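# Swing the fridge door wide open and leave it

## Task

Get the refrigerator door standing wide open, and it must remain open on its own once the robot stops holding it. The door must never bang open or bang shut, and the robot must not topple or finish leaning; any of these means failure.

## Robot and tools

Robot: a wheeled base carrying a lifting column with a head (two cameras) and two six-joint arms, left and right, each ending in a two-finger gripper. Shoulder height S = 0.90 m + column_m. Folded, the robot measures 0.73 m long, 0.62 m wide, S + 0.43 m tall, and its front sits 0.40 m ahead of the column.

Frames: the base frame has its origin on the floor under the column, between the drive wheels; x forward, y left, z up. left_hand and right_hand are reported in it, at the point where the fingers meet (tips 8 mm further). A hand's z axis runs along the fingers (quat_wxyz maps (0,0,1) onto it); its y axis lies along the opening. The odometry frame is the base frame as it was when the scene began. base_odometry heading is in radians, left positive, range -3.142 to 3.142; it counts wheel turns, so slipping looks like travel.

Tool execute_actions: arguments actions (a list holding one action, or empty to just read state and images) and cameras (list from cam_head_left, cam_head_right, cam_left_wrist, cam_right_wrist, nav_camera, all; omitted/null/["all"] = every camera, [] = none). An action may contain:
- base: exactly one of {"translate_m": d}, a relative straight drive in metres from where the base last measured itself, forward positive, -3 to 3; or {"rotate_rad": d}, a relative turn on the spot in radians, counter-clockwise (left) positive, -3.2 to 3.2. No sideways motion.
- joints: absolute targets keyed by name. column_m 0 to 0.8 (m); head_tilt_rad -0.61 to 1.308 (positive tilts down); per arm, left_/right_joint1_rad -2.879 to 2.879, joint2 0 to 3.141, joint3 0 to 3.019, joint4 -1.692 to 1.57, joint5 -1.57 to 1.57 (positive swings the hand to the robot's right), joint6 -2.094 to 2.094 (hand roll, clockwise from behind positive), and left_/right_gripper_m 0 to 0.093 (fingertip gap in metres). Each arm is named joint by joint; there is no single combined list.
- speeds: optional caps, translate_m 0.05 to 0.8 m/s, rotate_rad 0.1 to 1 rad/s (maxima are defaults); they do not slow arms. Base moves needing over 8.667 s are refused, and any action is capped at 15 s. Unknown keys or out-of-range numbers reject the whole call.
Joints or base left out of an action may keep pushing toward earlier targets.

Arm geometry (approximate): with joint1 at -1.57 (left) or 1.57 (right) and joints 5, 6 at 0, an arm lies in a forward vertical plane 0.23 m beside the column. Let a = j2 - 0.35, b = 1.05 + j2 - j3, c = b - j4 (c = 1.57 means fingers straight down). Hand is 0.12 + 0.39 sin a + 0.38 cos b + 0.25 cos c ahead and S + 0.39 cos a - 0.38 sin b - 0.25 sin c high. E.g. j2,j3,j4 = 0.93, 0.78, 0.14 gives 0.60 m ahead, 0.25 m below S. Real hands land up to about 5 cm lower and nearer the column. Reach is about 1 m from the shoulder. Targets within about 0.03 rad (0.08 for joints 2 and 3) of the current reading may not move. To touch gently, step about 0.05 rad per call from your previous target.

Result lines: base_status and joint_status per motion: done, off_target, contact_stop (column or base only), time_out, not_followed / "joint command not followed" with a cause (safety check blocked arm targets; back the joints that moved off by at least 0.05 rad, or move the other arm, or drive away from the object). on_its_own covers what you did not command; "held at" is a held target, not a position. motor_effort lists left_wheel and right_wheel in percent (positive pushes forward; bracket = peak). turned_by_wheels vs turned_by_imu differing by over about 4% and 0.05 rad means a collision or slip. base_tilt in degrees (forward, right positive), about 1 degree bias. wheel_motors_off = 1 when wheels are cut after overload. A blocked arm keeps pushing; to relax it, resend its reported joint positions as targets. Overheat warnings appear as MOTOR HOT; at 100 °C an OVER-TEMPERATURE FAULT drops that arm.

Other tools: wait {seconds 0 to 10} lets the scene run and returns state/images. zoom_image {camera, region [x0,y0,x1,y1] pixels, max 504x504} enlarges part of that camera's latest image. finished_scene {scene} ends the scene irreversibly and reports success; call it only when the door stays open unaided. A stop reported in one call cancels later calls in the same reply.

Cameras: head cameras (672x504) sit 0.91 to 1.03 m + column_m up, looking down by about head_tilt_rad; true straight ahead can be off-centre by up to 0.3 rad. Wrist cameras (504x504 fisheye) look along the fingers from 0.10 m behind the tips, tilted 0.62 rad toward the hand's +x. nav_camera (672x504) is on the base front, 0.23 m up, looking forward.

Avoid: flinging the door so it slams either way; letting the door swing back shut after release; the arms striking or squeezing each other (can end the run); pushing the base hard for about 3 s (wheels cut out for 2 s); tipping or leaning the robot. After a base contact_stop, back off 0.05 m before turning. Moving arms with column_m below 0.3 can hit the housing or floor. Shorter robot motion is better.

Each tool is called after ">>>" as name(argument=value, ...) on one line, values as JSON.

## Session

>>> execute_actions(actions=[], cameras=["cam_head_left"])

Scene clock: 0.00 s.
base_odometry: x=+0.000 y=+0.000 heading=+0.000 (m, m, rad; odometry frame)
turned_by_wheels: +0.000 (rad since the last result)
turned_by_imu: +0.000 (rad since the last result)
base_tilt: forward=-0.2 right=+0.6 (deg)
base_status: not commanded
joint_positions: column_m=+0.556 head_tilt_rad=+0.862 left_joint1_rad=-1.555 left_joint2_rad=+0.866 left_joint3_rad=+0.392 left_joint4_rad=-0.969 left_joint5_rad=-0.032 left_joint6_rad=-0.067 left_gripper_m=+0.095 right_joint1_rad=+1.572 right_joint2_rad=+0.898 right_joint3_rad=+0.393 right_joint4_rad=-0.923 right_joint5_rad=-0.020 right_joint6_rad=-0.033 right_gripper_m=+0.095
joint_status: not commanded
wheel_motors_off: 0
motor_effort: left_wheel=+0 right_wheel=+0 (%)
left_hand: x=+0.1384 y=+0.2331 z=+1.2620 quat_wxyz=(+0.443, +0.030, -0.896, -0.033) (m; base frame)
right_hand: x=+0.1395 y=-0.2217 z=+1.2523 quat_wxyz=(+0.437, +0.011, -0.899, -0.017) (m; base frame)
pictures: cam_head_left
Images, in order (width x height): cam_head_left 672x504.

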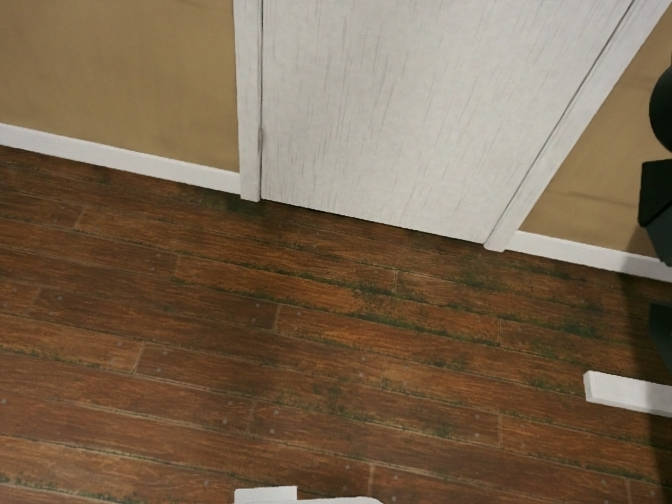

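>>> execute_actions(actions=[{"base":{"rotate_rad":1.6},"joints":{"head_tilt_rad":0.3}}], cameras=["cam_head_left","nav_camera"])

Scene clock: 3.17 s.
base_odometry: x=+0.000 y=+0.000 heading=+1.599 (m, m, rad; odometry frame)
turned_by_wheels: +1.599 (rad since the last result)
turned_by_imu: +1.620 (rad since the last result)
base_tilt: forward=-0.1 right=+0.5 (deg)
base_status: done
joint_positions: column_m=+0.556 head_tilt_rad=+0.319 left_joint1_rad=-1.555 left_joint2_rad=+0.866 left_joint3_rad=+0.392 left_joint4_rad=-0.969 left_joint5_rad=-0.032 left_joint6_rad=-0.067 left_gripper_m=+0.095 right_joint1_rad=+1.572 right_joint2_rad=+0.898 right_joint3_rad=+0.393 right_joint4_rad=-0.923 right_joint5_rad=-0.020 right_joint6_rad=-0.033 right_gripper_m=+0.095
joint_status: all done
wheel_motors_off: 0
motor_effort: left_wheel=-3(34) right_wheel=+3(29) (%)
left_hand: x=+0.1384 y=+0.2331 z=+1.2620 quat_wxyz=(+0.443, +0.030, -0.896, -0.033) (m; base frame)
right_hand: x=+0.1395 y=-0.2217 z=+1.2523 quat_wxyz=(+0.437, +0.011, -0.899, -0.017) (m; base frame)
pictures: cam_head_left, nav_camera
Images, in order (width x height): cam_head_left 672x504, nav_camera 672x504.

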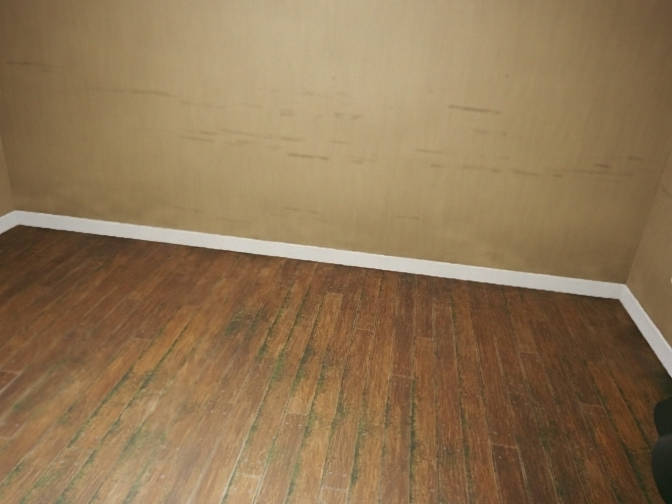

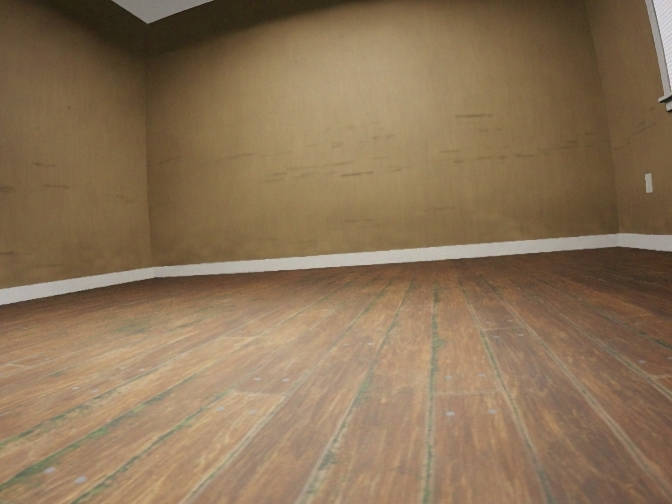

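>>> execute_actions(actions=[{"base":{"rotate_rad":3.0}}], cameras=["cam_head_left","nav_camera"])

Scene clock: 7.70 s.
base_odometry: x=+0.000 y=+0.000 heading=-1.685 (m, m, rad; odometry frame)
turned_by_wheels: +2.999 (rad since the last result)
turned_by_imu: +3.041 (rad since the last result)
base_tilt: forward=-0.2 right=+0.7 (deg)
base_status: done
joint_positions: column_m=+0.556 head_tilt_rad=+0.319 left_joint1_rad=-1.555 left_joint2_rad=+0.866 left_joint3_rad=+0.392 left_joint4_rad=-0.969 left_joint5_rad=-0.032 left_joint6_rad=-0.067 left_gripper_m=+0.095 right_joint1_rad=+1.572 right_joint2_rad=+0.898 right_joint3_rad=+0.393 right_joint4_rad=-0.923 right_joint5_rad=-0.020 right_joint6_rad=-0.033 right_gripper_m=+0.095
joint_status: not commanded
wheel_motors_off: 0
motor_effort: left_wheel=-3(25) right_wheel=+3(21) (%)
left_hand: x=+0.1384 y=+0.2331 z=+1.2620 quat_wxyz=(+0.443, +0.030, -0.896, -0.033) (m; base frame)
right_hand: x=+0.1395 y=-0.2217 z=+1.2523 quat_wxyz=(+0.437, +0.011, -0.899, -0.017) (m; base frame)
pictures: cam_head_left, nav_camera
Images, in order (width x height): cam_head_left 672x504, nav_camera 672x504.

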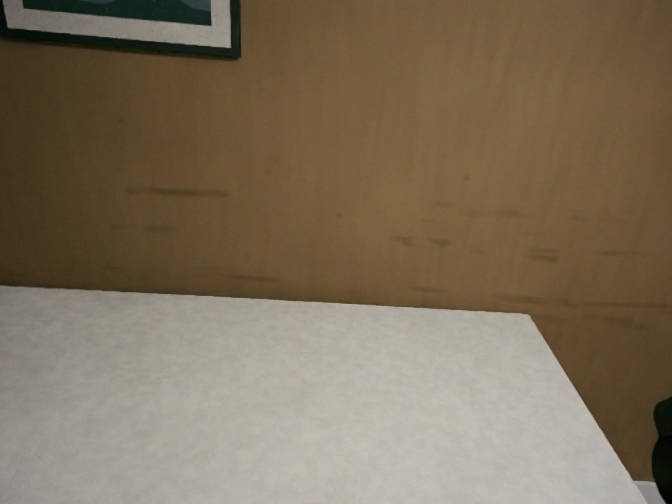

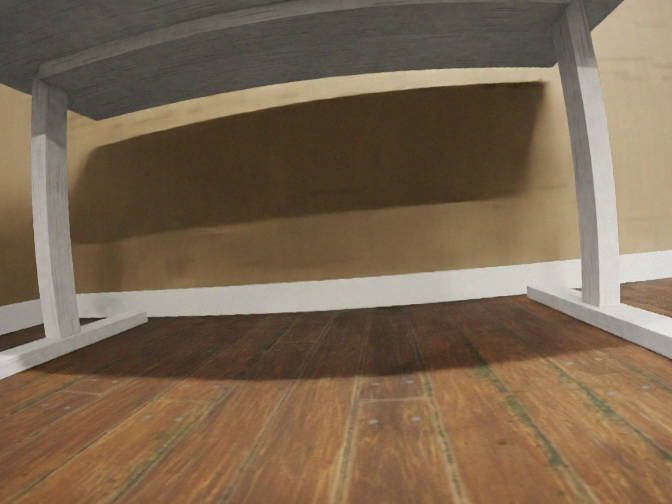

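>>> execute_actions(actions=[{"base":{"rotate_rad":-1.3}}], cameras=["cam_head_left","nav_camera"])

Scene clock: 10.43 s.
base_odometry: x=+0.000 y=+0.000 heading=-2.984 (m, m, rad; odometry frame)
turned_by_wheels: -1.299 (rad since the last result)
turned_by_imu: -1.314 (rad since the last result)
base_tilt: forward=-0.1 right=+0.6 (deg)
base_status: done
joint_positions: column_m=+0.556 head_tilt_rad=+0.319 left_joint1_rad=-1.555 left_joint2_rad=+0.866 left_joint3_rad=+0.392 left_joint4_rad=-0.969 left_joint5_rad=-0.032 left_joint6_rad=-0.067 left_gripper_m=+0.095 right_joint1_rad=+1.572 right_joint2_rad=+0.898 right_joint3_rad=+0.393 right_joint4_rad=-0.923 right_joint5_rad=-0.020 right_joint6_rad=-0.033 right_gripper_m=+0.095
joint_status: not commanded
wheel_motors_off: 0
motor_effort: left_wheel=+1(25) right_wheel=-1(19) (%)
left_hand: x=+0.1384 y=+0.2331 z=+1.2620 quat_wxyz=(+0.443, +0.030, -0.896, -0.033) (m; base frame)
right_hand: x=+0.1395 y=-0.2217 z=+1.2523 quat_wxyz=(+0.437, +0.011, -0.899, -0.017) (m; base frame)
pictures: cam_head_left, nav_camera
Images, in order (width x height): cam_head_left 672x504, nav_camera 672x504.

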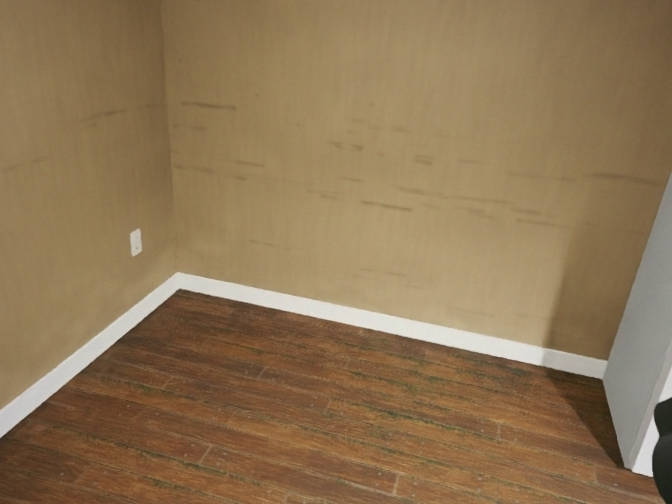

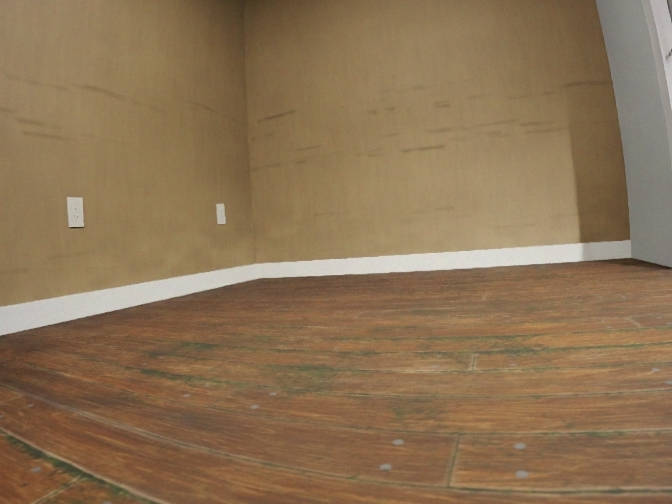

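>>> execute_actions(actions=[{"base":{"rotate_rad":-0.7}}], cameras=["cam_head_left","nav_camera"])

Scene clock: 12.67 s.
base_odometry: x=+0.000 y=+0.000 heading=+2.600 (m, m, rad; odometry frame)
turned_by_wheels: -0.699 (rad since the last result)
turned_by_imu: -0.707 (rad since the last result)
base_tilt: forward=-0.4 right=+0.6 (deg)
base_status: done
joint_positions: column_m=+0.556 head_tilt_rad=+0.319 left_joint1_rad=-1.555 left_joint2_rad=+0.866 left_joint3_rad=+0.392 left_joint4_rad=-0.969 left_joint5_rad=-0.032 left_joint6_rad=-0.067 left_gripper_m=+0.095 right_joint1_rad=+1.572 right_joint2_rad=+0.898 right_joint3_rad=+0.393 right_joint4_rad=-0.923 right_joint5_rad=-0.020 right_joint6_rad=-0.033 right_gripper_m=+0.095
joint_status: not commanded
wheel_motors_off: 0
motor_effort: left_wheel=+4(33) right_wheel=-3(27) (%)
left_hand: x=+0.1384 y=+0.2331 z=+1.2620 quat_wxyz=(+0.443, +0.030, -0.896, -0.033) (m; base frame)
right_hand: x=+0.1395 y=-0.2217 z=+1.2523 quat_wxyz=(+0.437, +0.011, -0.899, -0.017) (m; base frame)
pictures: cam_head_left, nav_camera
Images, in order (width x height): cam_head_left 672x504, nav_camera 672x504.

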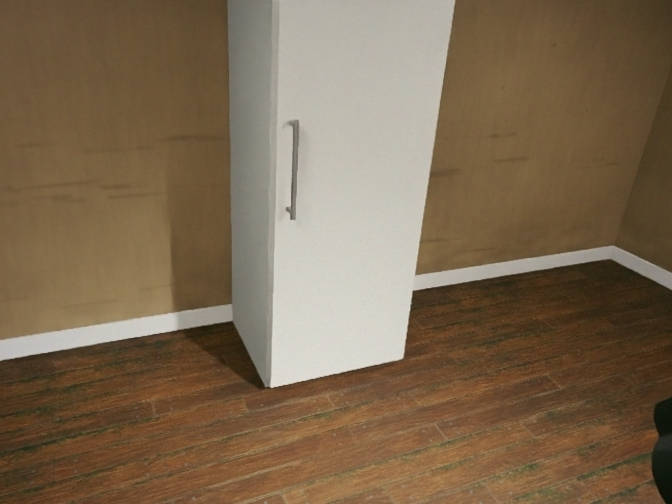

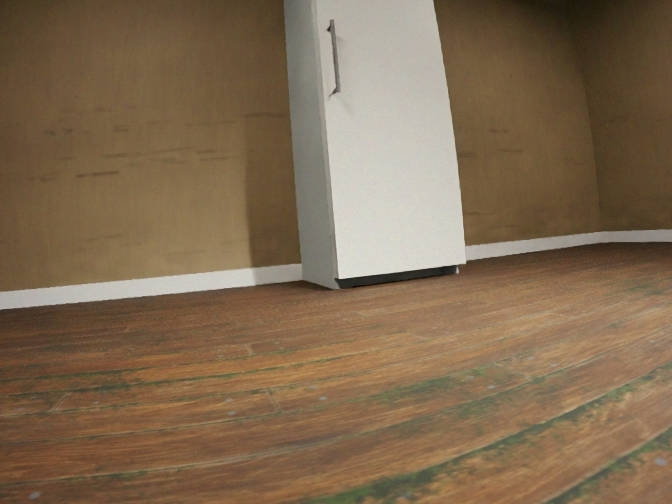

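>>> execute_actions(actions=[{"base":{"rotate_rad":0.09},"joints":{"column_m":0.2,"right_joint2_rad":0.95,"right_joint3_rad":1.0,"right_joint4_rad":1.0}}], cameras=[])

>>> execute_actions(actions=[{"base":{"translate_m":1.3}}], cameras=["cam_head_right","cam_right_wrist"])

Scene clock: 18.10 s.
base_odometry: x=+0.000 y=+0.000 heading=+2.689 (m, m, rad; odometry frame)
turned_by_wheels: +0.090 (rad since the last result)
turned_by_imu: +0.092 (rad since the last result)
base_tilt: forward=-0.3 right=+0.7 (deg)
base_status: done
joint_positions: column_m=+0.200 head_tilt_rad=+0.319 left_joint1_rad=-1.555 left_joint2_rad=+0.866 left_joint3_rad=+0.392 left_joint4_rad=-0.969 left_joint5_rad=-0.032 left_joint6_rad=-0.067 left_gripper_m=+0.095 right_joint1_rad=+1.572 right_joint2_rad=+0.952 right_joint3_rad=+0.984 right_joint4_rad=+0.987 right_joint5_rad=-0.020 right_joint6_rad=-0.033 right_gripper_m=+0.095
joint_status: all done
wheel_motors_off: 0
motor_effort: left_wheel=-5(20) right_wheel=+5(20) (%)
left_hand: x=+0.1384 y=+0.2331 z=+0.9059 quat_wxyz=(+0.443, +0.030, -0.896, -0.033) (m; base frame)
right_hand: x=+0.7904 y=-0.2214 z=+1.0869 quat_wxyz=(-0.697, +0.019, -0.717, +0.004) (m; base frame)
pictures: none
No camera images: the call's "cameras" was empty. Leave "cameras" out to get every camera's image.

Scene clock: 24.60 s.
base_odometry: x=-1.163 y=+0.565 heading=+2.672 (m, m, rad; odometry frame)
turned_by_wheels: -0.017 (rad since the last result)
turned_by_imu: -0.016 (rad since the last result)
base_tilt: forward=-0.2 right=+0.6 (deg)
base_status: translate_m off_target (by the wheels' count: +1.293 of +1.300)
joint_positions: column_m=+0.200 head_tilt_rad=+0.319 left_joint1_rad=-1.555 left_joint2_rad=+0.866 left_joint3_rad=+0.394 left_joint4_rad=-0.969 left_joint5_rad=-0.032 left_joint6_rad=-0.067 left_gripper_m=+0.095 right_joint1_rad=+1.559 right_joint2_rad=+0.816 right_joint3_rad=+0.650 right_joint4_rad=+1.097 right_joint5_rad=+0.059 right_joint6_rad=-0.076 right_gripper_m=+0.095
joint_status: not commanded
wheel_motors_off: 0
motor_effort: left_wheel=+12(37) right_wheel=+19(56) (%)
left_hand: x=+0.1398 y=+0.2331 z=+0.9054 quat_wxyz=(+0.442, +0.030, -0.896, -0.033) (m; base frame)
right_hand: x=+0.6756 y=-0.2396 z=+1.0588 quat_wxyz=(-0.663, +0.010, -0.747, +0.053) (m; base frame)
pictures: cam_head_right, cam_right_wrist
Images, in order (width x height): cam_head_right 672x504, cam_right_wrist 504x504.

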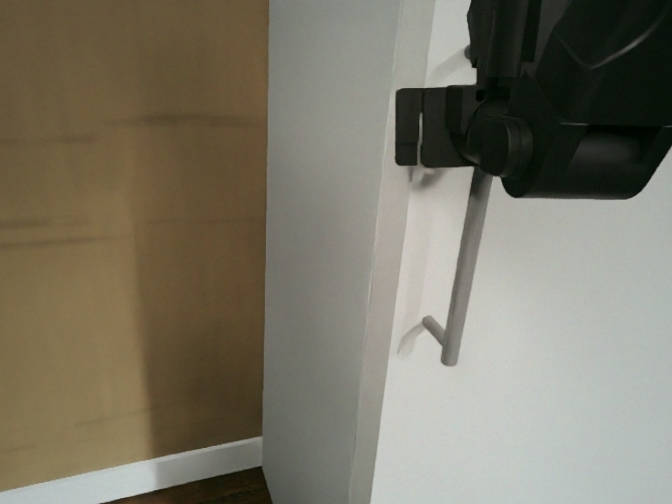

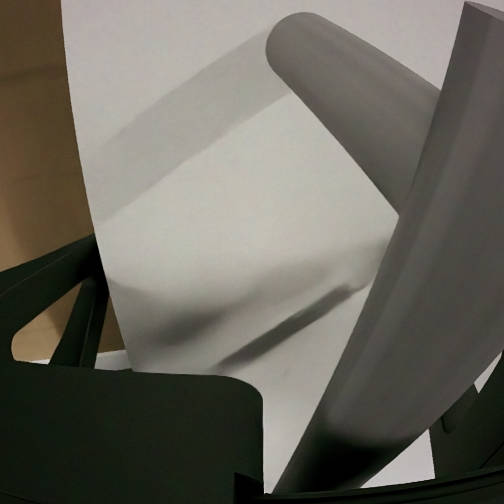

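Overshot, but the handle lies between the fingers. Close and back off.

>>> execute_actions(actions=[{"base":{"translate_m":-0.08},"joints":{"right_gripper_m":0.0}}], cameras=[])

>>> execute_actions(actions=[{"base":{"translate_m":-0.3},"speeds":{"translate_m":0.15}}], cameras=["cam_head_right"])

Scene clock: 25.97 s.
base_odometry: x=-1.091 y=+0.529 heading=+2.672 (m, m, rad; odometry frame)
turned_by_wheels: +0.000 (rad since the last result)
turned_by_imu: +0.000 (rad since the last result)
base_tilt: forward=-0.2 right=+0.7 (deg)
base_status: done
joint_positions: column_m=+0.200 head_tilt_rad=+0.319 left_joint1_rad=-1.555 left_joint2_rad=+0.866 left_joint3_rad=+0.391 left_joint4_rad=-0.969 left_joint5_rad=-0.032 left_joint6_rad=-0.067 left_gripper_m=+0.095 right_joint1_rad=+1.578 right_joint2_rad=+0.925 right_joint3_rad=+0.860 right_joint4_rad=+1.016 right_joint5_rad=+0.046 right_joint6_rad=-0.020 right_gripper_m=+0.069
joint_status: right_gripper_m off_target (ended at +0.069, target +0.000)
wheel_motors_off: 0
motor_effort: left_wheel=+0(31) right_wheel=+0(20) (%)
left_hand: x=+0.1381 y=+0.2331 z=+0.9060 quat_wxyz=(+0.443, +0.030, -0.895, -0.033) (m; base frame)
right_hand: x=+0.7482 y=-0.2306 z=+1.0582 quat_wxyz=(-0.672, -0.009, -0.740, +0.020) (m; base frame)
pictures: none
No camera images: the call's "cameras" was empty. Leave "cameras" out to get every camera's image.

Scene clock: 28.93 s.
base_odometry: x=-0.824 y=+0.393 heading=+2.671 (m, m, rad; odometry frame)
turned_by_wheels: -0.001 (rad since the last result)
turned_by_imu: +0.000 (rad since the last result)
base_tilt: forward=-0.2 right=+0.6 (deg)
base_status: done
joint_positions: column_m=+0.200 head_tilt_rad=+0.319 left_joint1_rad=-1.555 left_joint2_rad=+0.866 left_joint3_rad=+0.390 left_joint4_rad=-0.969 left_joint5_rad=-0.032 left_joint6_rad=-0.067 left_gripper_m=+0.095 right_joint1_rad=+1.573 right_joint2_rad=+0.955 right_joint3_rad=+0.996 right_joint4_rad=+0.986 right_joint5_rad=-0.019 right_joint6_rad=-0.023 right_gripper_m=+0.001
joint_status: not commanded
wheel_motors_off: 0
on_its_own: right_gripper_m moved -0.068 to your old target +0.000
motor_effort: left_wheel=-1(40) right_wheel=+2(33) (%)
left_hand: x=+0.1377 y=+0.2331 z=+0.9062 quat_wxyz=(+0.443, +0.030, -0.895, -0.033) (m; base frame)
right_hand: x=+0.7942 y=-0.2213 z=+1.0894 quat_wxyz=(-0.699, +0.014, -0.715, +0.000) (m; base frame)
pictures: cam_head_right
Images, in order (width x height): cam_head_right 672x504.

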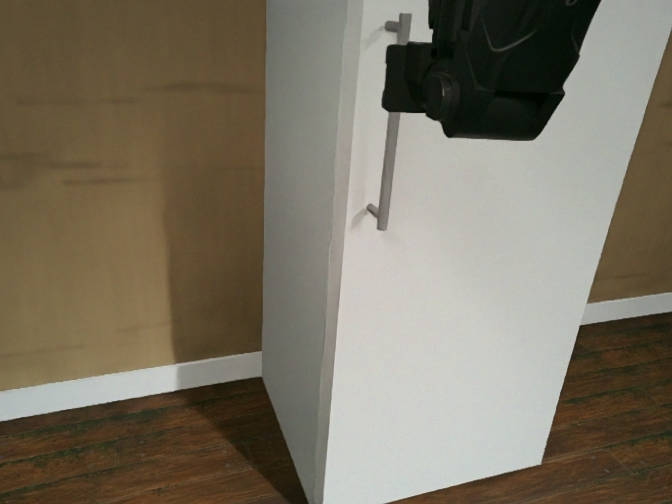

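>>> execute_actions(actions=[{"base":{"rotate_rad":-0.03},"joints":{"right_gripper_m":0.093}}], cameras=[])

>>> execute_actions(actions=[{"base":{"translate_m":0.27},"speeds":{"translate_m":0.2}}], cameras=[])

>>> execute_actions(actions=[{"joints":{"right_gripper_m":0.0}}], cameras=["cam_right_wrist"])

Scene clock: 29.83 s.
base_odometry: x=-0.824 y=+0.393 heading=+2.642 (m, m, rad; odometry frame)
turned_by_wheels: -0.029 (rad since the last result)
turned_by_imu: -0.029 (rad since the last result)
base_tilt: forward=-0.3 right=+0.6 (deg)
base_status: done
joint_positions: column_m=+0.200 head_tilt_rad=+0.319 left_joint1_rad=-1.555 left_joint2_rad=+0.866 left_joint3_rad=+0.390 left_joint4_rad=-0.969 left_joint5_rad=-0.032 left_joint6_rad=-0.067 left_gripper_m=+0.095 right_joint1_rad=+1.573 right_joint2_rad=+0.955 right_joint3_rad=+0.996 right_joint4_rad=+0.986 right_joint5_rad=-0.019 right_joint6_rad=-0.023 right_gripper_m=+0.093
joint_status: all done
wheel_motors_off: 0
motor_effort: left_wheel=+0(33) right_wheel=+0(32) (%)
left_hand: x=+0.1377 y=+0.2331 z=+0.9062 quat_wxyz=(+0.443, +0.030, -0.895, -0.033) (m; base frame)
right_hand: x=+0.7942 y=-0.2213 z=+1.0894 quat_wxyz=(-0.699, +0.015, -0.715, +0.000) (m; base frame)
pictures: none
No camera images: the call's "cameras" was empty. Leave "cameras" out to get every camera's image.

Scene clock: 32.03 s.
base_odometry: x=-1.061 y=+0.522 heading=+2.641 (m, m, rad; odometry frame)
turned_by_wheels: -0.002 (rad since the last result)
turned_by_imu: -0.001 (rad since the last result)
base_tilt: forward=-0.2 right=+0.6 (deg)
base_status: done
joint_positions: column_m=+0.200 head_tilt_rad=+0.319 left_joint1_rad=-1.555 left_joint2_rad=+0.866 left_joint3_rad=+0.392 left_joint4_rad=-0.969 left_joint5_rad=-0.032 left_joint6_rad=-0.067 left_gripper_m=+0.095 right_joint1_rad=+1.566 right_joint2_rad=+0.918 right_joint3_rad=+0.917 right_joint4_rad=+1.020 right_joint5_rad=-0.037 right_joint6_rad=-0.016 right_gripper_m=+0.093
joint_status: not commanded
wheel_motors_off: 0
motor_effort: left_wheel=+4(45) right_wheel=+3(22) (%)
left_hand: x=+0.1385 y=+0.2331 z=+0.9059 quat_wxyz=(+0.443, +0.030, -0.896, -0.033) (m; base frame)
right_hand: x=+0.7688 y=-0.2209 z=+1.0881 quat_wxyz=(-0.697, +0.019, -0.717, -0.005) (m; base frame)
pictures: none
No camera images: the call's "cameras" was empty. Leave "cameras" out to get every camera's image.

Scene clock: 32.73 s.
base_odometry: x=-1.061 y=+0.522 heading=+2.641 (m, m, rad; odometry frame)
turned_by_wheels: +0.000 (rad since the last result)
turned_by_imu: +0.000 (rad since the last result)
base_tilt: forward=-0.2 right=+0.6 (deg)
base_status: not commanded
joint_positions: column_m=+0.200 head_tilt_rad=+0.319 left_joint1_rad=-1.555 left_joint2_rad=+0.866 left_joint3_rad=+0.392 left_joint4_rad=-0.969 left_joint5_rad=-0.032 left_joint6_rad=-0.067 left_gripper_m=+0.095 right_joint1_rad=+1.567 right_joint2_rad=+0.936 right_joint3_rad=+0.940 right_joint4_rad=+1.007 right_joint5_rad=-0.015 right_joint6_rad=-0.015 right_gripper_m=+0.014
joint_status: right_gripper_m off_target (ended at +0.014, target +0.000)
wheel_motors_off: 0
motor_effort: left_wheel=+4(5) right_wheel=+0(3) (%)
left_hand: x=+0.1385 y=+0.2331 z=+0.9059 quat_wxyz=(+0.443, +0.030, -0.896, -0.033) (m; base frame)
right_hand: x=+0.7762 y=-0.2242 z=+1.0828 quat_wxyz=(-0.694, +0.011, -0.720, +0.002) (m; base frame)
pictures: cam_right_wrist
Images, in order (width x height): cam_right_wrist 504x504.

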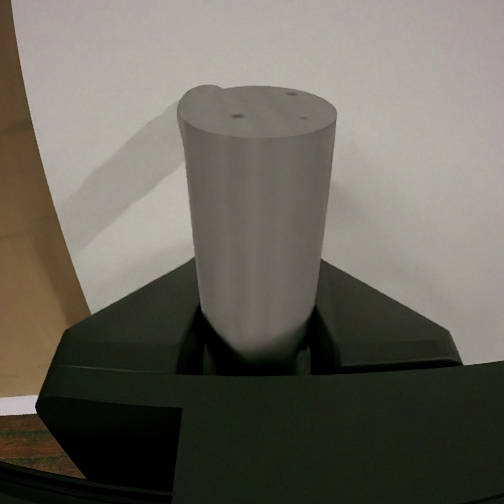

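Gripped. Pull, then swing right.

>>> execute_actions(actions=[{"base":{"translate_m":-0.3},"speeds":{"translate_m":0.15}}], cameras=[])

>>> execute_actions(actions=[{"base":{"rotate_rad":-0.5},"speeds":{"rotate_rad":0.25}}], cameras=["cam_head_left"])

Scene clock: 35.83 s.
base_odometry: x=-0.797 y=+0.378 heading=+2.640 (m, m, rad; odometry frame)
turned_by_wheels: +0.000 (rad since the last result)
turned_by_imu: +0.000 (rad since the last result)
base_tilt: forward=-0.3 right=+0.8 (deg)
base_status: done
joint_positions: column_m=+0.200 head_tilt_rad=+0.319 left_joint1_rad=-1.555 left_joint2_rad=+0.866 left_joint3_rad=+0.391 left_joint4_rad=-0.969 left_joint5_rad=-0.032 left_joint6_rad=-0.067 left_gripper_m=+0.095 right_joint1_rad=+1.578 right_joint2_rad=+0.964 right_joint3_rad=+0.992 right_joint4_rad=+0.984 right_joint5_rad=-0.023 right_joint6_rad=-0.023 right_gripper_m=+0.001
joint_status: not commanded
wheel_motors_off: 0
on_its_own: right_gripper_m moved -0.013 to your old target +0.000
motor_effort: left_wheel=-1(68) right_wheel=+0(58) (%)
left_hand: x=+0.1379 y=+0.2331 z=+0.9061 quat_wxyz=(+0.443, +0.030, -0.895, -0.033) (m; base frame)
right_hand: x=+0.7930 y=-0.2190 z=+1.0822 quat_wxyz=(-0.695, +0.015, -0.719, -0.003) (m; base frame)
pictures: none
No camera images: the call's "cameras" was empty. Leave "cameras" out to get every camera's image.

Scene clock: 38.40 s.
base_odometry: x=-0.797 y=+0.378 heading=+2.141 (m, m, rad; odometry frame)
turned_by_wheels: -0.499 (rad since the last result)
turned_by_imu: -0.504 (rad since the last result)
base_tilt: forward=-0.3 right=+0.6 (deg)
base_status: done
joint_positions: column_m=+0.200 head_tilt_rad=+0.319 left_joint1_rad=-1.555 left_joint2_rad=+0.866 left_joint3_rad=+0.391 left_joint4_rad=-0.969 left_joint5_rad=-0.032 left_joint6_rad=-0.067 left_gripper_m=+0.095 right_joint1_rad=+1.576 right_joint2_rad=+0.964 right_joint3_rad=+0.992 right_joint4_rad=+0.984 right_joint5_rad=-0.022 right_joint6_rad=-0.023 right_gripper_m=+0.001
joint_status: not commanded
wheel_motors_off: 0
motor_effort: left_wheel=+3(43) right_wheel=-3(31) (%)
left_hand: x=+0.1379 y=+0.2331 z=+0.9061 quat_wxyz=(+0.443, +0.030, -0.895, -0.033) (m; base frame)
right_hand: x=+0.7930 y=-0.2199 z=+1.0822 quat_wxyz=(-0.695, +0.015, -0.719, -0.002) (m; base frame)
pictures: cam_head_left
Images, in order (width x height): cam_head_left 672x504.

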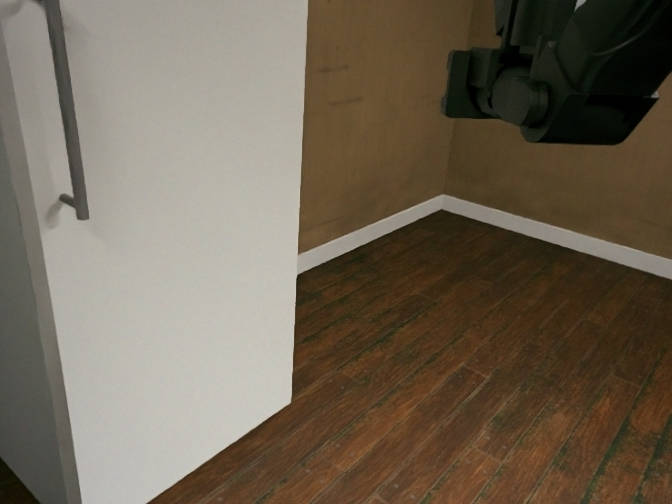

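>>> execute_actions(actions=[{"base":{"rotate_rad":0.5},"joints":{"right_gripper_m":0.093}}], cameras=[])

>>> execute_actions(actions=[{"base":{"translate_m":0.3},"speeds":{"translate_m":0.2}}], cameras=[])

>>> execute_actions(actions=[{"joints":{"right_gripper_m":0.0}}], cameras=[])

>>> execute_actions(actions=[{"base":{"rotate_rad":-0.3},"joints":{"right_joint2_rad":0.7,"right_joint3_rad":0.6,"right_joint4_rad":1.15},"speeds":{"rotate_rad":0.15}}], cameras=["cam_head_left"])

Scene clock: 40.47 s.
base_odometry: x=-0.798 y=+0.378 heading=+2.640 (m, m, rad; odometry frame)
turned_by_wheels: +0.499 (rad since the last result)
turned_by_imu: +0.505 (rad since the last result)
base_tilt: forward=-0.3 right=+0.5 (deg)
base_status: done
joint_positions: column_m=+0.200 head_tilt_rad=+0.319 left_joint1_rad=-1.555 left_joint2_rad=+0.866 left_joint3_rad=+0.391 left_joint4_rad=-0.969 left_joint5_rad=-0.032 left_joint6_rad=-0.067 left_gripper_m=+0.095 right_joint1_rad=+1.575 right_joint2_rad=+0.964 right_joint3_rad=+0.992 right_joint4_rad=+0.984 right_joint5_rad=-0.021 right_joint6_rad=-0.024 right_gripper_m=+0.093
joint_status: all done
wheel_motors_off: 0
motor_effort: left_wheel=+0(26) right_wheel=+0(20) (%)
left_hand: x=+0.1379 y=+0.2331 z=+0.9061 quat_wxyz=(+0.443, +0.030, -0.895, -0.033) (m; base frame)
right_hand: x=+0.7930 y=-0.2202 z=+1.0822 quat_wxyz=(-0.695, +0.015, -0.719, -0.001) (m; base frame)
pictures: none
No camera images: the call's "cameras" was empty. Leave "cameras" out to get every camera's image.

Scene clock: 42.87 s.
base_odometry: x=-1.060 y=+0.523 heading=+2.637 (m, m, rad; odometry frame)
turned_by_wheels: -0.002 (rad since the last result)
turned_by_imu: -0.002 (rad since the last result)
base_tilt: forward=-0.4 right=+0.6 (deg)
base_status: done
joint_positions: column_m=+0.200 head_tilt_rad=+0.319 left_joint1_rad=-1.555 left_joint2_rad=+0.866 left_joint3_rad=+0.392 left_joint4_rad=-0.969 left_joint5_rad=-0.032 left_joint6_rad=-0.067 left_gripper_m=+0.095 right_joint1_rad=+1.569 right_joint2_rad=+0.926 right_joint3_rad=+0.921 right_joint4_rad=+1.013 right_joint5_rad=-0.039 right_joint6_rad=-0.021 right_gripper_m=+0.093
joint_status: not commanded
wheel_motors_off: 0
motor_effort: left_wheel=+2(39) right_wheel=+2(33) (%)
left_hand: x=+0.1387 y=+0.2331 z=+0.9058 quat_wxyz=(+0.442, +0.030, -0.896, -0.033) (m; base frame)
right_hand: x=+0.7698 y=-0.2196 z=+1.0825 quat_wxyz=(-0.693, +0.021, -0.721, -0.006) (m; base frame)
pictures: none
No camera images: the call's "cameras" was empty. Leave "cameras" out to get every camera's image.

Scene clock: 43.57 s.
base_odometry: x=-1.060 y=+0.523 heading=+2.637 (m, m, rad; odometry frame)
turned_by_wheels: +0.000 (rad since the last result)
turned_by_imu: +0.000 (rad since the last result)
base_tilt: forward=-0.3 right=+0.7 (deg)
base_status: not commanded
joint_positions: column_m=+0.200 head_tilt_rad=+0.319 left_joint1_rad=-1.555 left_joint2_rad=+0.866 left_joint3_rad=+0.392 left_joint4_rad=-0.969 left_joint5_rad=-0.032 left_joint6_rad=-0.067 left_gripper_m=+0.095 right_joint1_rad=+1.570 right_joint2_rad=+0.936 right_joint3_rad=+0.944 right_joint4_rad=+1.005 right_joint5_rad=-0.024 right_joint6_rad=-0.018 right_gripper_m=+0.014
joint_status: right_gripper_m off_target (ended at +0.014, target +0.000)
wheel_motors_off: 0
motor_effort: left_wheel=+3(4) right_wheel=+1(2) (%)
left_hand: x=+0.1387 y=+0.2331 z=+0.9058 quat_wxyz=(+0.442, +0.030, -0.896, -0.033) (m; base frame)
right_hand: x=+0.7776 y=-0.2217 z=+1.0840 quat_wxyz=(-0.695, +0.015, -0.719, -0.002) (m; base frame)
pictures: none
No camera images: the call's "cameras" was empty. Leave "cameras" out to get every camera's image.

Scene clock: 46.30 s.
base_odometry: x=-1.060 y=+0.523 heading=+2.338 (m, m, rad; odometry frame)
turned_by_wheels: -0.299 (rad since the last result)
turned_by_imu: -0.301 (rad since the last result)
base_tilt: forward=-0.2 right=+0.5 (deg)
base_status: done
joint_positions: column_m=+0.200 head_tilt_rad=+0.319 left_joint1_rad=-1.555 left_joint2_rad=+0.866 left_joint3_rad=+0.392 left_joint4_rad=-0.969 left_joint5_rad=-0.032 left_joint6_rad=-0.067 left_gripper_m=+0.095 right_joint1_rad=+1.578 right_joint2_rad=+0.731 right_joint3_rad=+0.577 right_joint4_rad=+1.120 right_joint5_rad=-0.031 right_joint6_rad=-0.026 right_gripper_m=+0.014
joint_status: all done
wheel_motors_off: 0
motor_effort: left_wheel=+4(36) right_wheel=-4(73) (%)
left_hand: x=+0.1387 y=+0.2331 z=+0.9058 quat_wxyz=(+0.442, +0.030, -0.896, -0.033) (m; base frame)
right_hand: x=+0.6515 y=-0.2179 z=+1.0827 quat_wxyz=(-0.678, +0.019, -0.735, -0.006) (m; base frame)
pictures: cam_head_left
Images, in order (width x height): cam_head_left 672x504.

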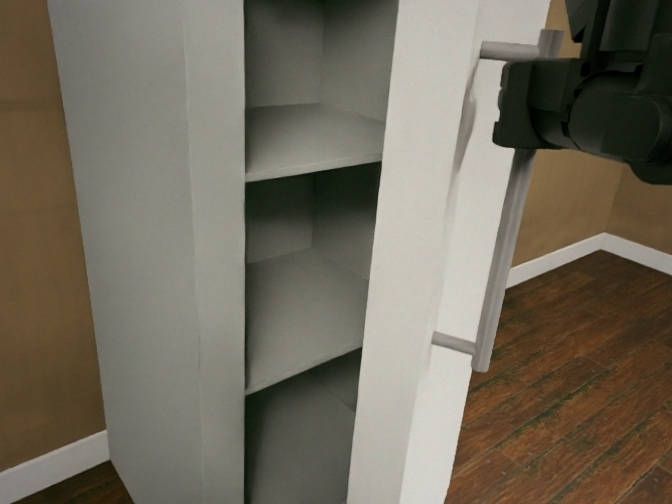

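Opening. Continue.

>>> execute_actions(actions=[{"base":{"rotate_rad":-0.5},"speeds":{"rotate_rad":0.15}}], cameras=["cam_head_left"])

Scene clock: 50.43 s.
base_odometry: x=-1.060 y=+0.522 heading=+1.839 (m, m, rad; odometry frame)
turned_by_wheels: -0.499 (rad since the last result)
turned_by_imu: -0.493 (rad since the last result)
base_tilt: forward=-0.1 right=+0.6 (deg)
base_status: done
joint_positions: column_m=+0.200 head_tilt_rad=+0.319 left_joint1_rad=-1.555 left_joint2_rad=+0.866 left_joint3_rad=+0.392 left_joint4_rad=-0.969 left_joint5_rad=-0.032 left_joint6_rad=-0.067 left_gripper_m=+0.095 right_joint1_rad=+1.567 right_joint2_rad=+0.698 right_joint3_rad=+0.584 right_joint4_rad=+1.135 right_joint5_rad=-0.021 right_joint6_rad=-0.044 right_gripper_m=+0.001
joint_status: not commanded
wheel_motors_off: 0
on_its_own: right_gripper_m moved -0.013 to your old target +0.000
motor_effort: left_wheel=+5(39) right_wheel=-3(83) (%)
left_hand: x=+0.1387 y=+0.2331 z=+0.9058 quat_wxyz=(+0.442, +0.030, -0.896, -0.033) (m; base frame)
right_hand: x=+0.6547 y=-0.2230 z=+1.1064 quat_wxyz=(-0.698, +0.023, -0.716, +0.010) (m; base frame)
pictures: cam_head_left
Images, in order (width x height): cam_head_left 672x504.

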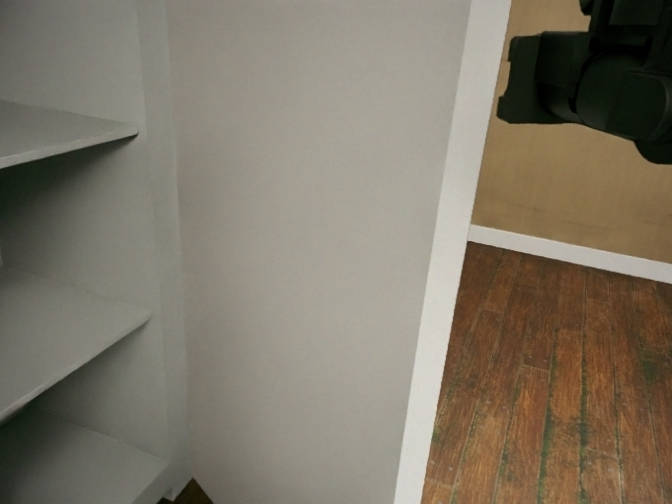

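>>> execute_actions(actions=[{"base":{"translate_m":0.35},"speeds":{"translate_m":0.1}}], cameras=["cam_head_left"])

Scene clock: 57.00 s.
base_odometry: x=-1.153 y=+0.860 heading=+1.839 (m, m, rad; odometry frame)
turned_by_wheels: +0.000 (rad since the last result)
turned_by_imu: +0.001 (rad since the last result)
base_tilt: forward=-0.2 right=+0.7 (deg)
base_status: done
joint_positions: column_m=+0.200 head_tilt_rad=+0.319 left_joint1_rad=-1.555 left_joint2_rad=+0.866 left_joint3_rad=+0.391 left_joint4_rad=-0.969 left_joint5_rad=-0.032 left_joint6_rad=-0.067 left_gripper_m=+0.095 right_joint1_rad=+1.616 right_joint2_rad=+0.687 right_joint3_rad=+0.486 right_joint4_rad=+1.150 right_joint5_rad=-0.097 right_joint6_rad=-0.043 right_gripper_m=+0.001
joint_status: not commanded
wheel_motors_off: 0
motor_effort: left_wheel=+6(45) right_wheel=+5(30) (%)
left_hand: x=+0.1381 y=+0.2331 z=+0.9060 quat_wxyz=(+0.443, +0.030, -0.895, -0.033) (m; base frame)
right_hand: x=+0.6171 y=-0.1958 z=+1.0794 quat_wxyz=(-0.672, +0.044, -0.738, -0.043) (m; base frame)
pictures: cam_head_left
Images, in order (width x height): cam_head_left 672x504.

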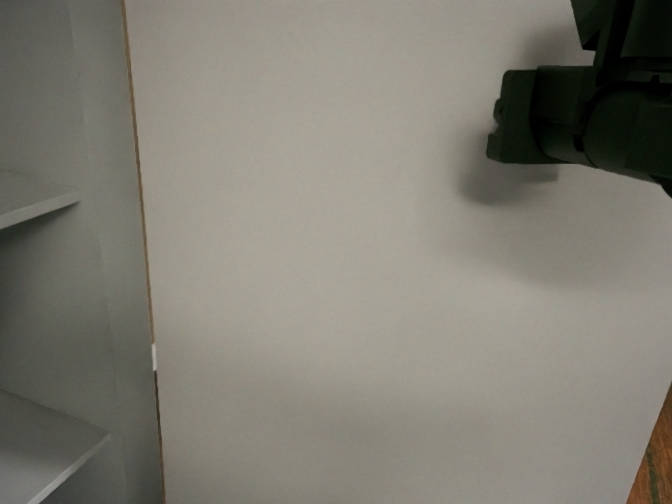

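>>> execute_actions(actions=[{"base":{"translate_m":-0.5}}], cameras=["cam_head_left"])

Scene clock: 59.73 s.
base_odometry: x=-1.021 y=+0.377 heading=+1.840 (m, m, rad; odometry frame)
turned_by_wheels: +0.001 (rad since the last result)
turned_by_imu: +0.002 (rad since the last result)
base_tilt: forward=-0.2 right=+0.5 (deg)
base_status: done
joint_positions: column_m=+0.200 head_tilt_rad=+0.319 left_joint1_rad=-1.555 left_joint2_rad=+0.866 left_joint3_rad=+0.389 left_joint4_rad=-0.969 left_joint5_rad=-0.032 left_joint6_rad=-0.067 left_gripper_m=+0.095 right_joint1_rad=+1.578 right_joint2_rad=+0.699 right_joint3_rad=+0.584 right_joint4_rad=+1.147 right_joint5_rad=-0.023 right_joint6_rad=-0.043 right_gripper_m=+0.001
joint_status: not commanded
wheel_motors_off: 0
motor_effort: left_wheel=+2(31) right_wheel=+0(31) (%)
left_hand: x=+0.1369 y=+0.2331 z=+0.9064 quat_wxyz=(+0.444, +0.030, -0.895, -0.033) (m; base frame)
right_hand: x=+0.6546 y=-0.2196 z=+1.1088 quat_wxyz=(-0.702, +0.023, -0.712, +0.004) (m; base frame)
pictures: cam_head_left
Images, in order (width x height): cam_head_left 672x504.

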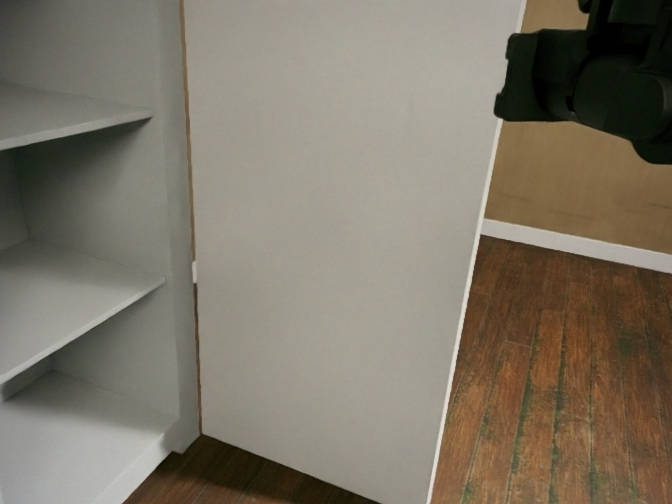

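Looks about 90° open.

>>> finished_scene(scene=1)

The scene is finished: the task was done.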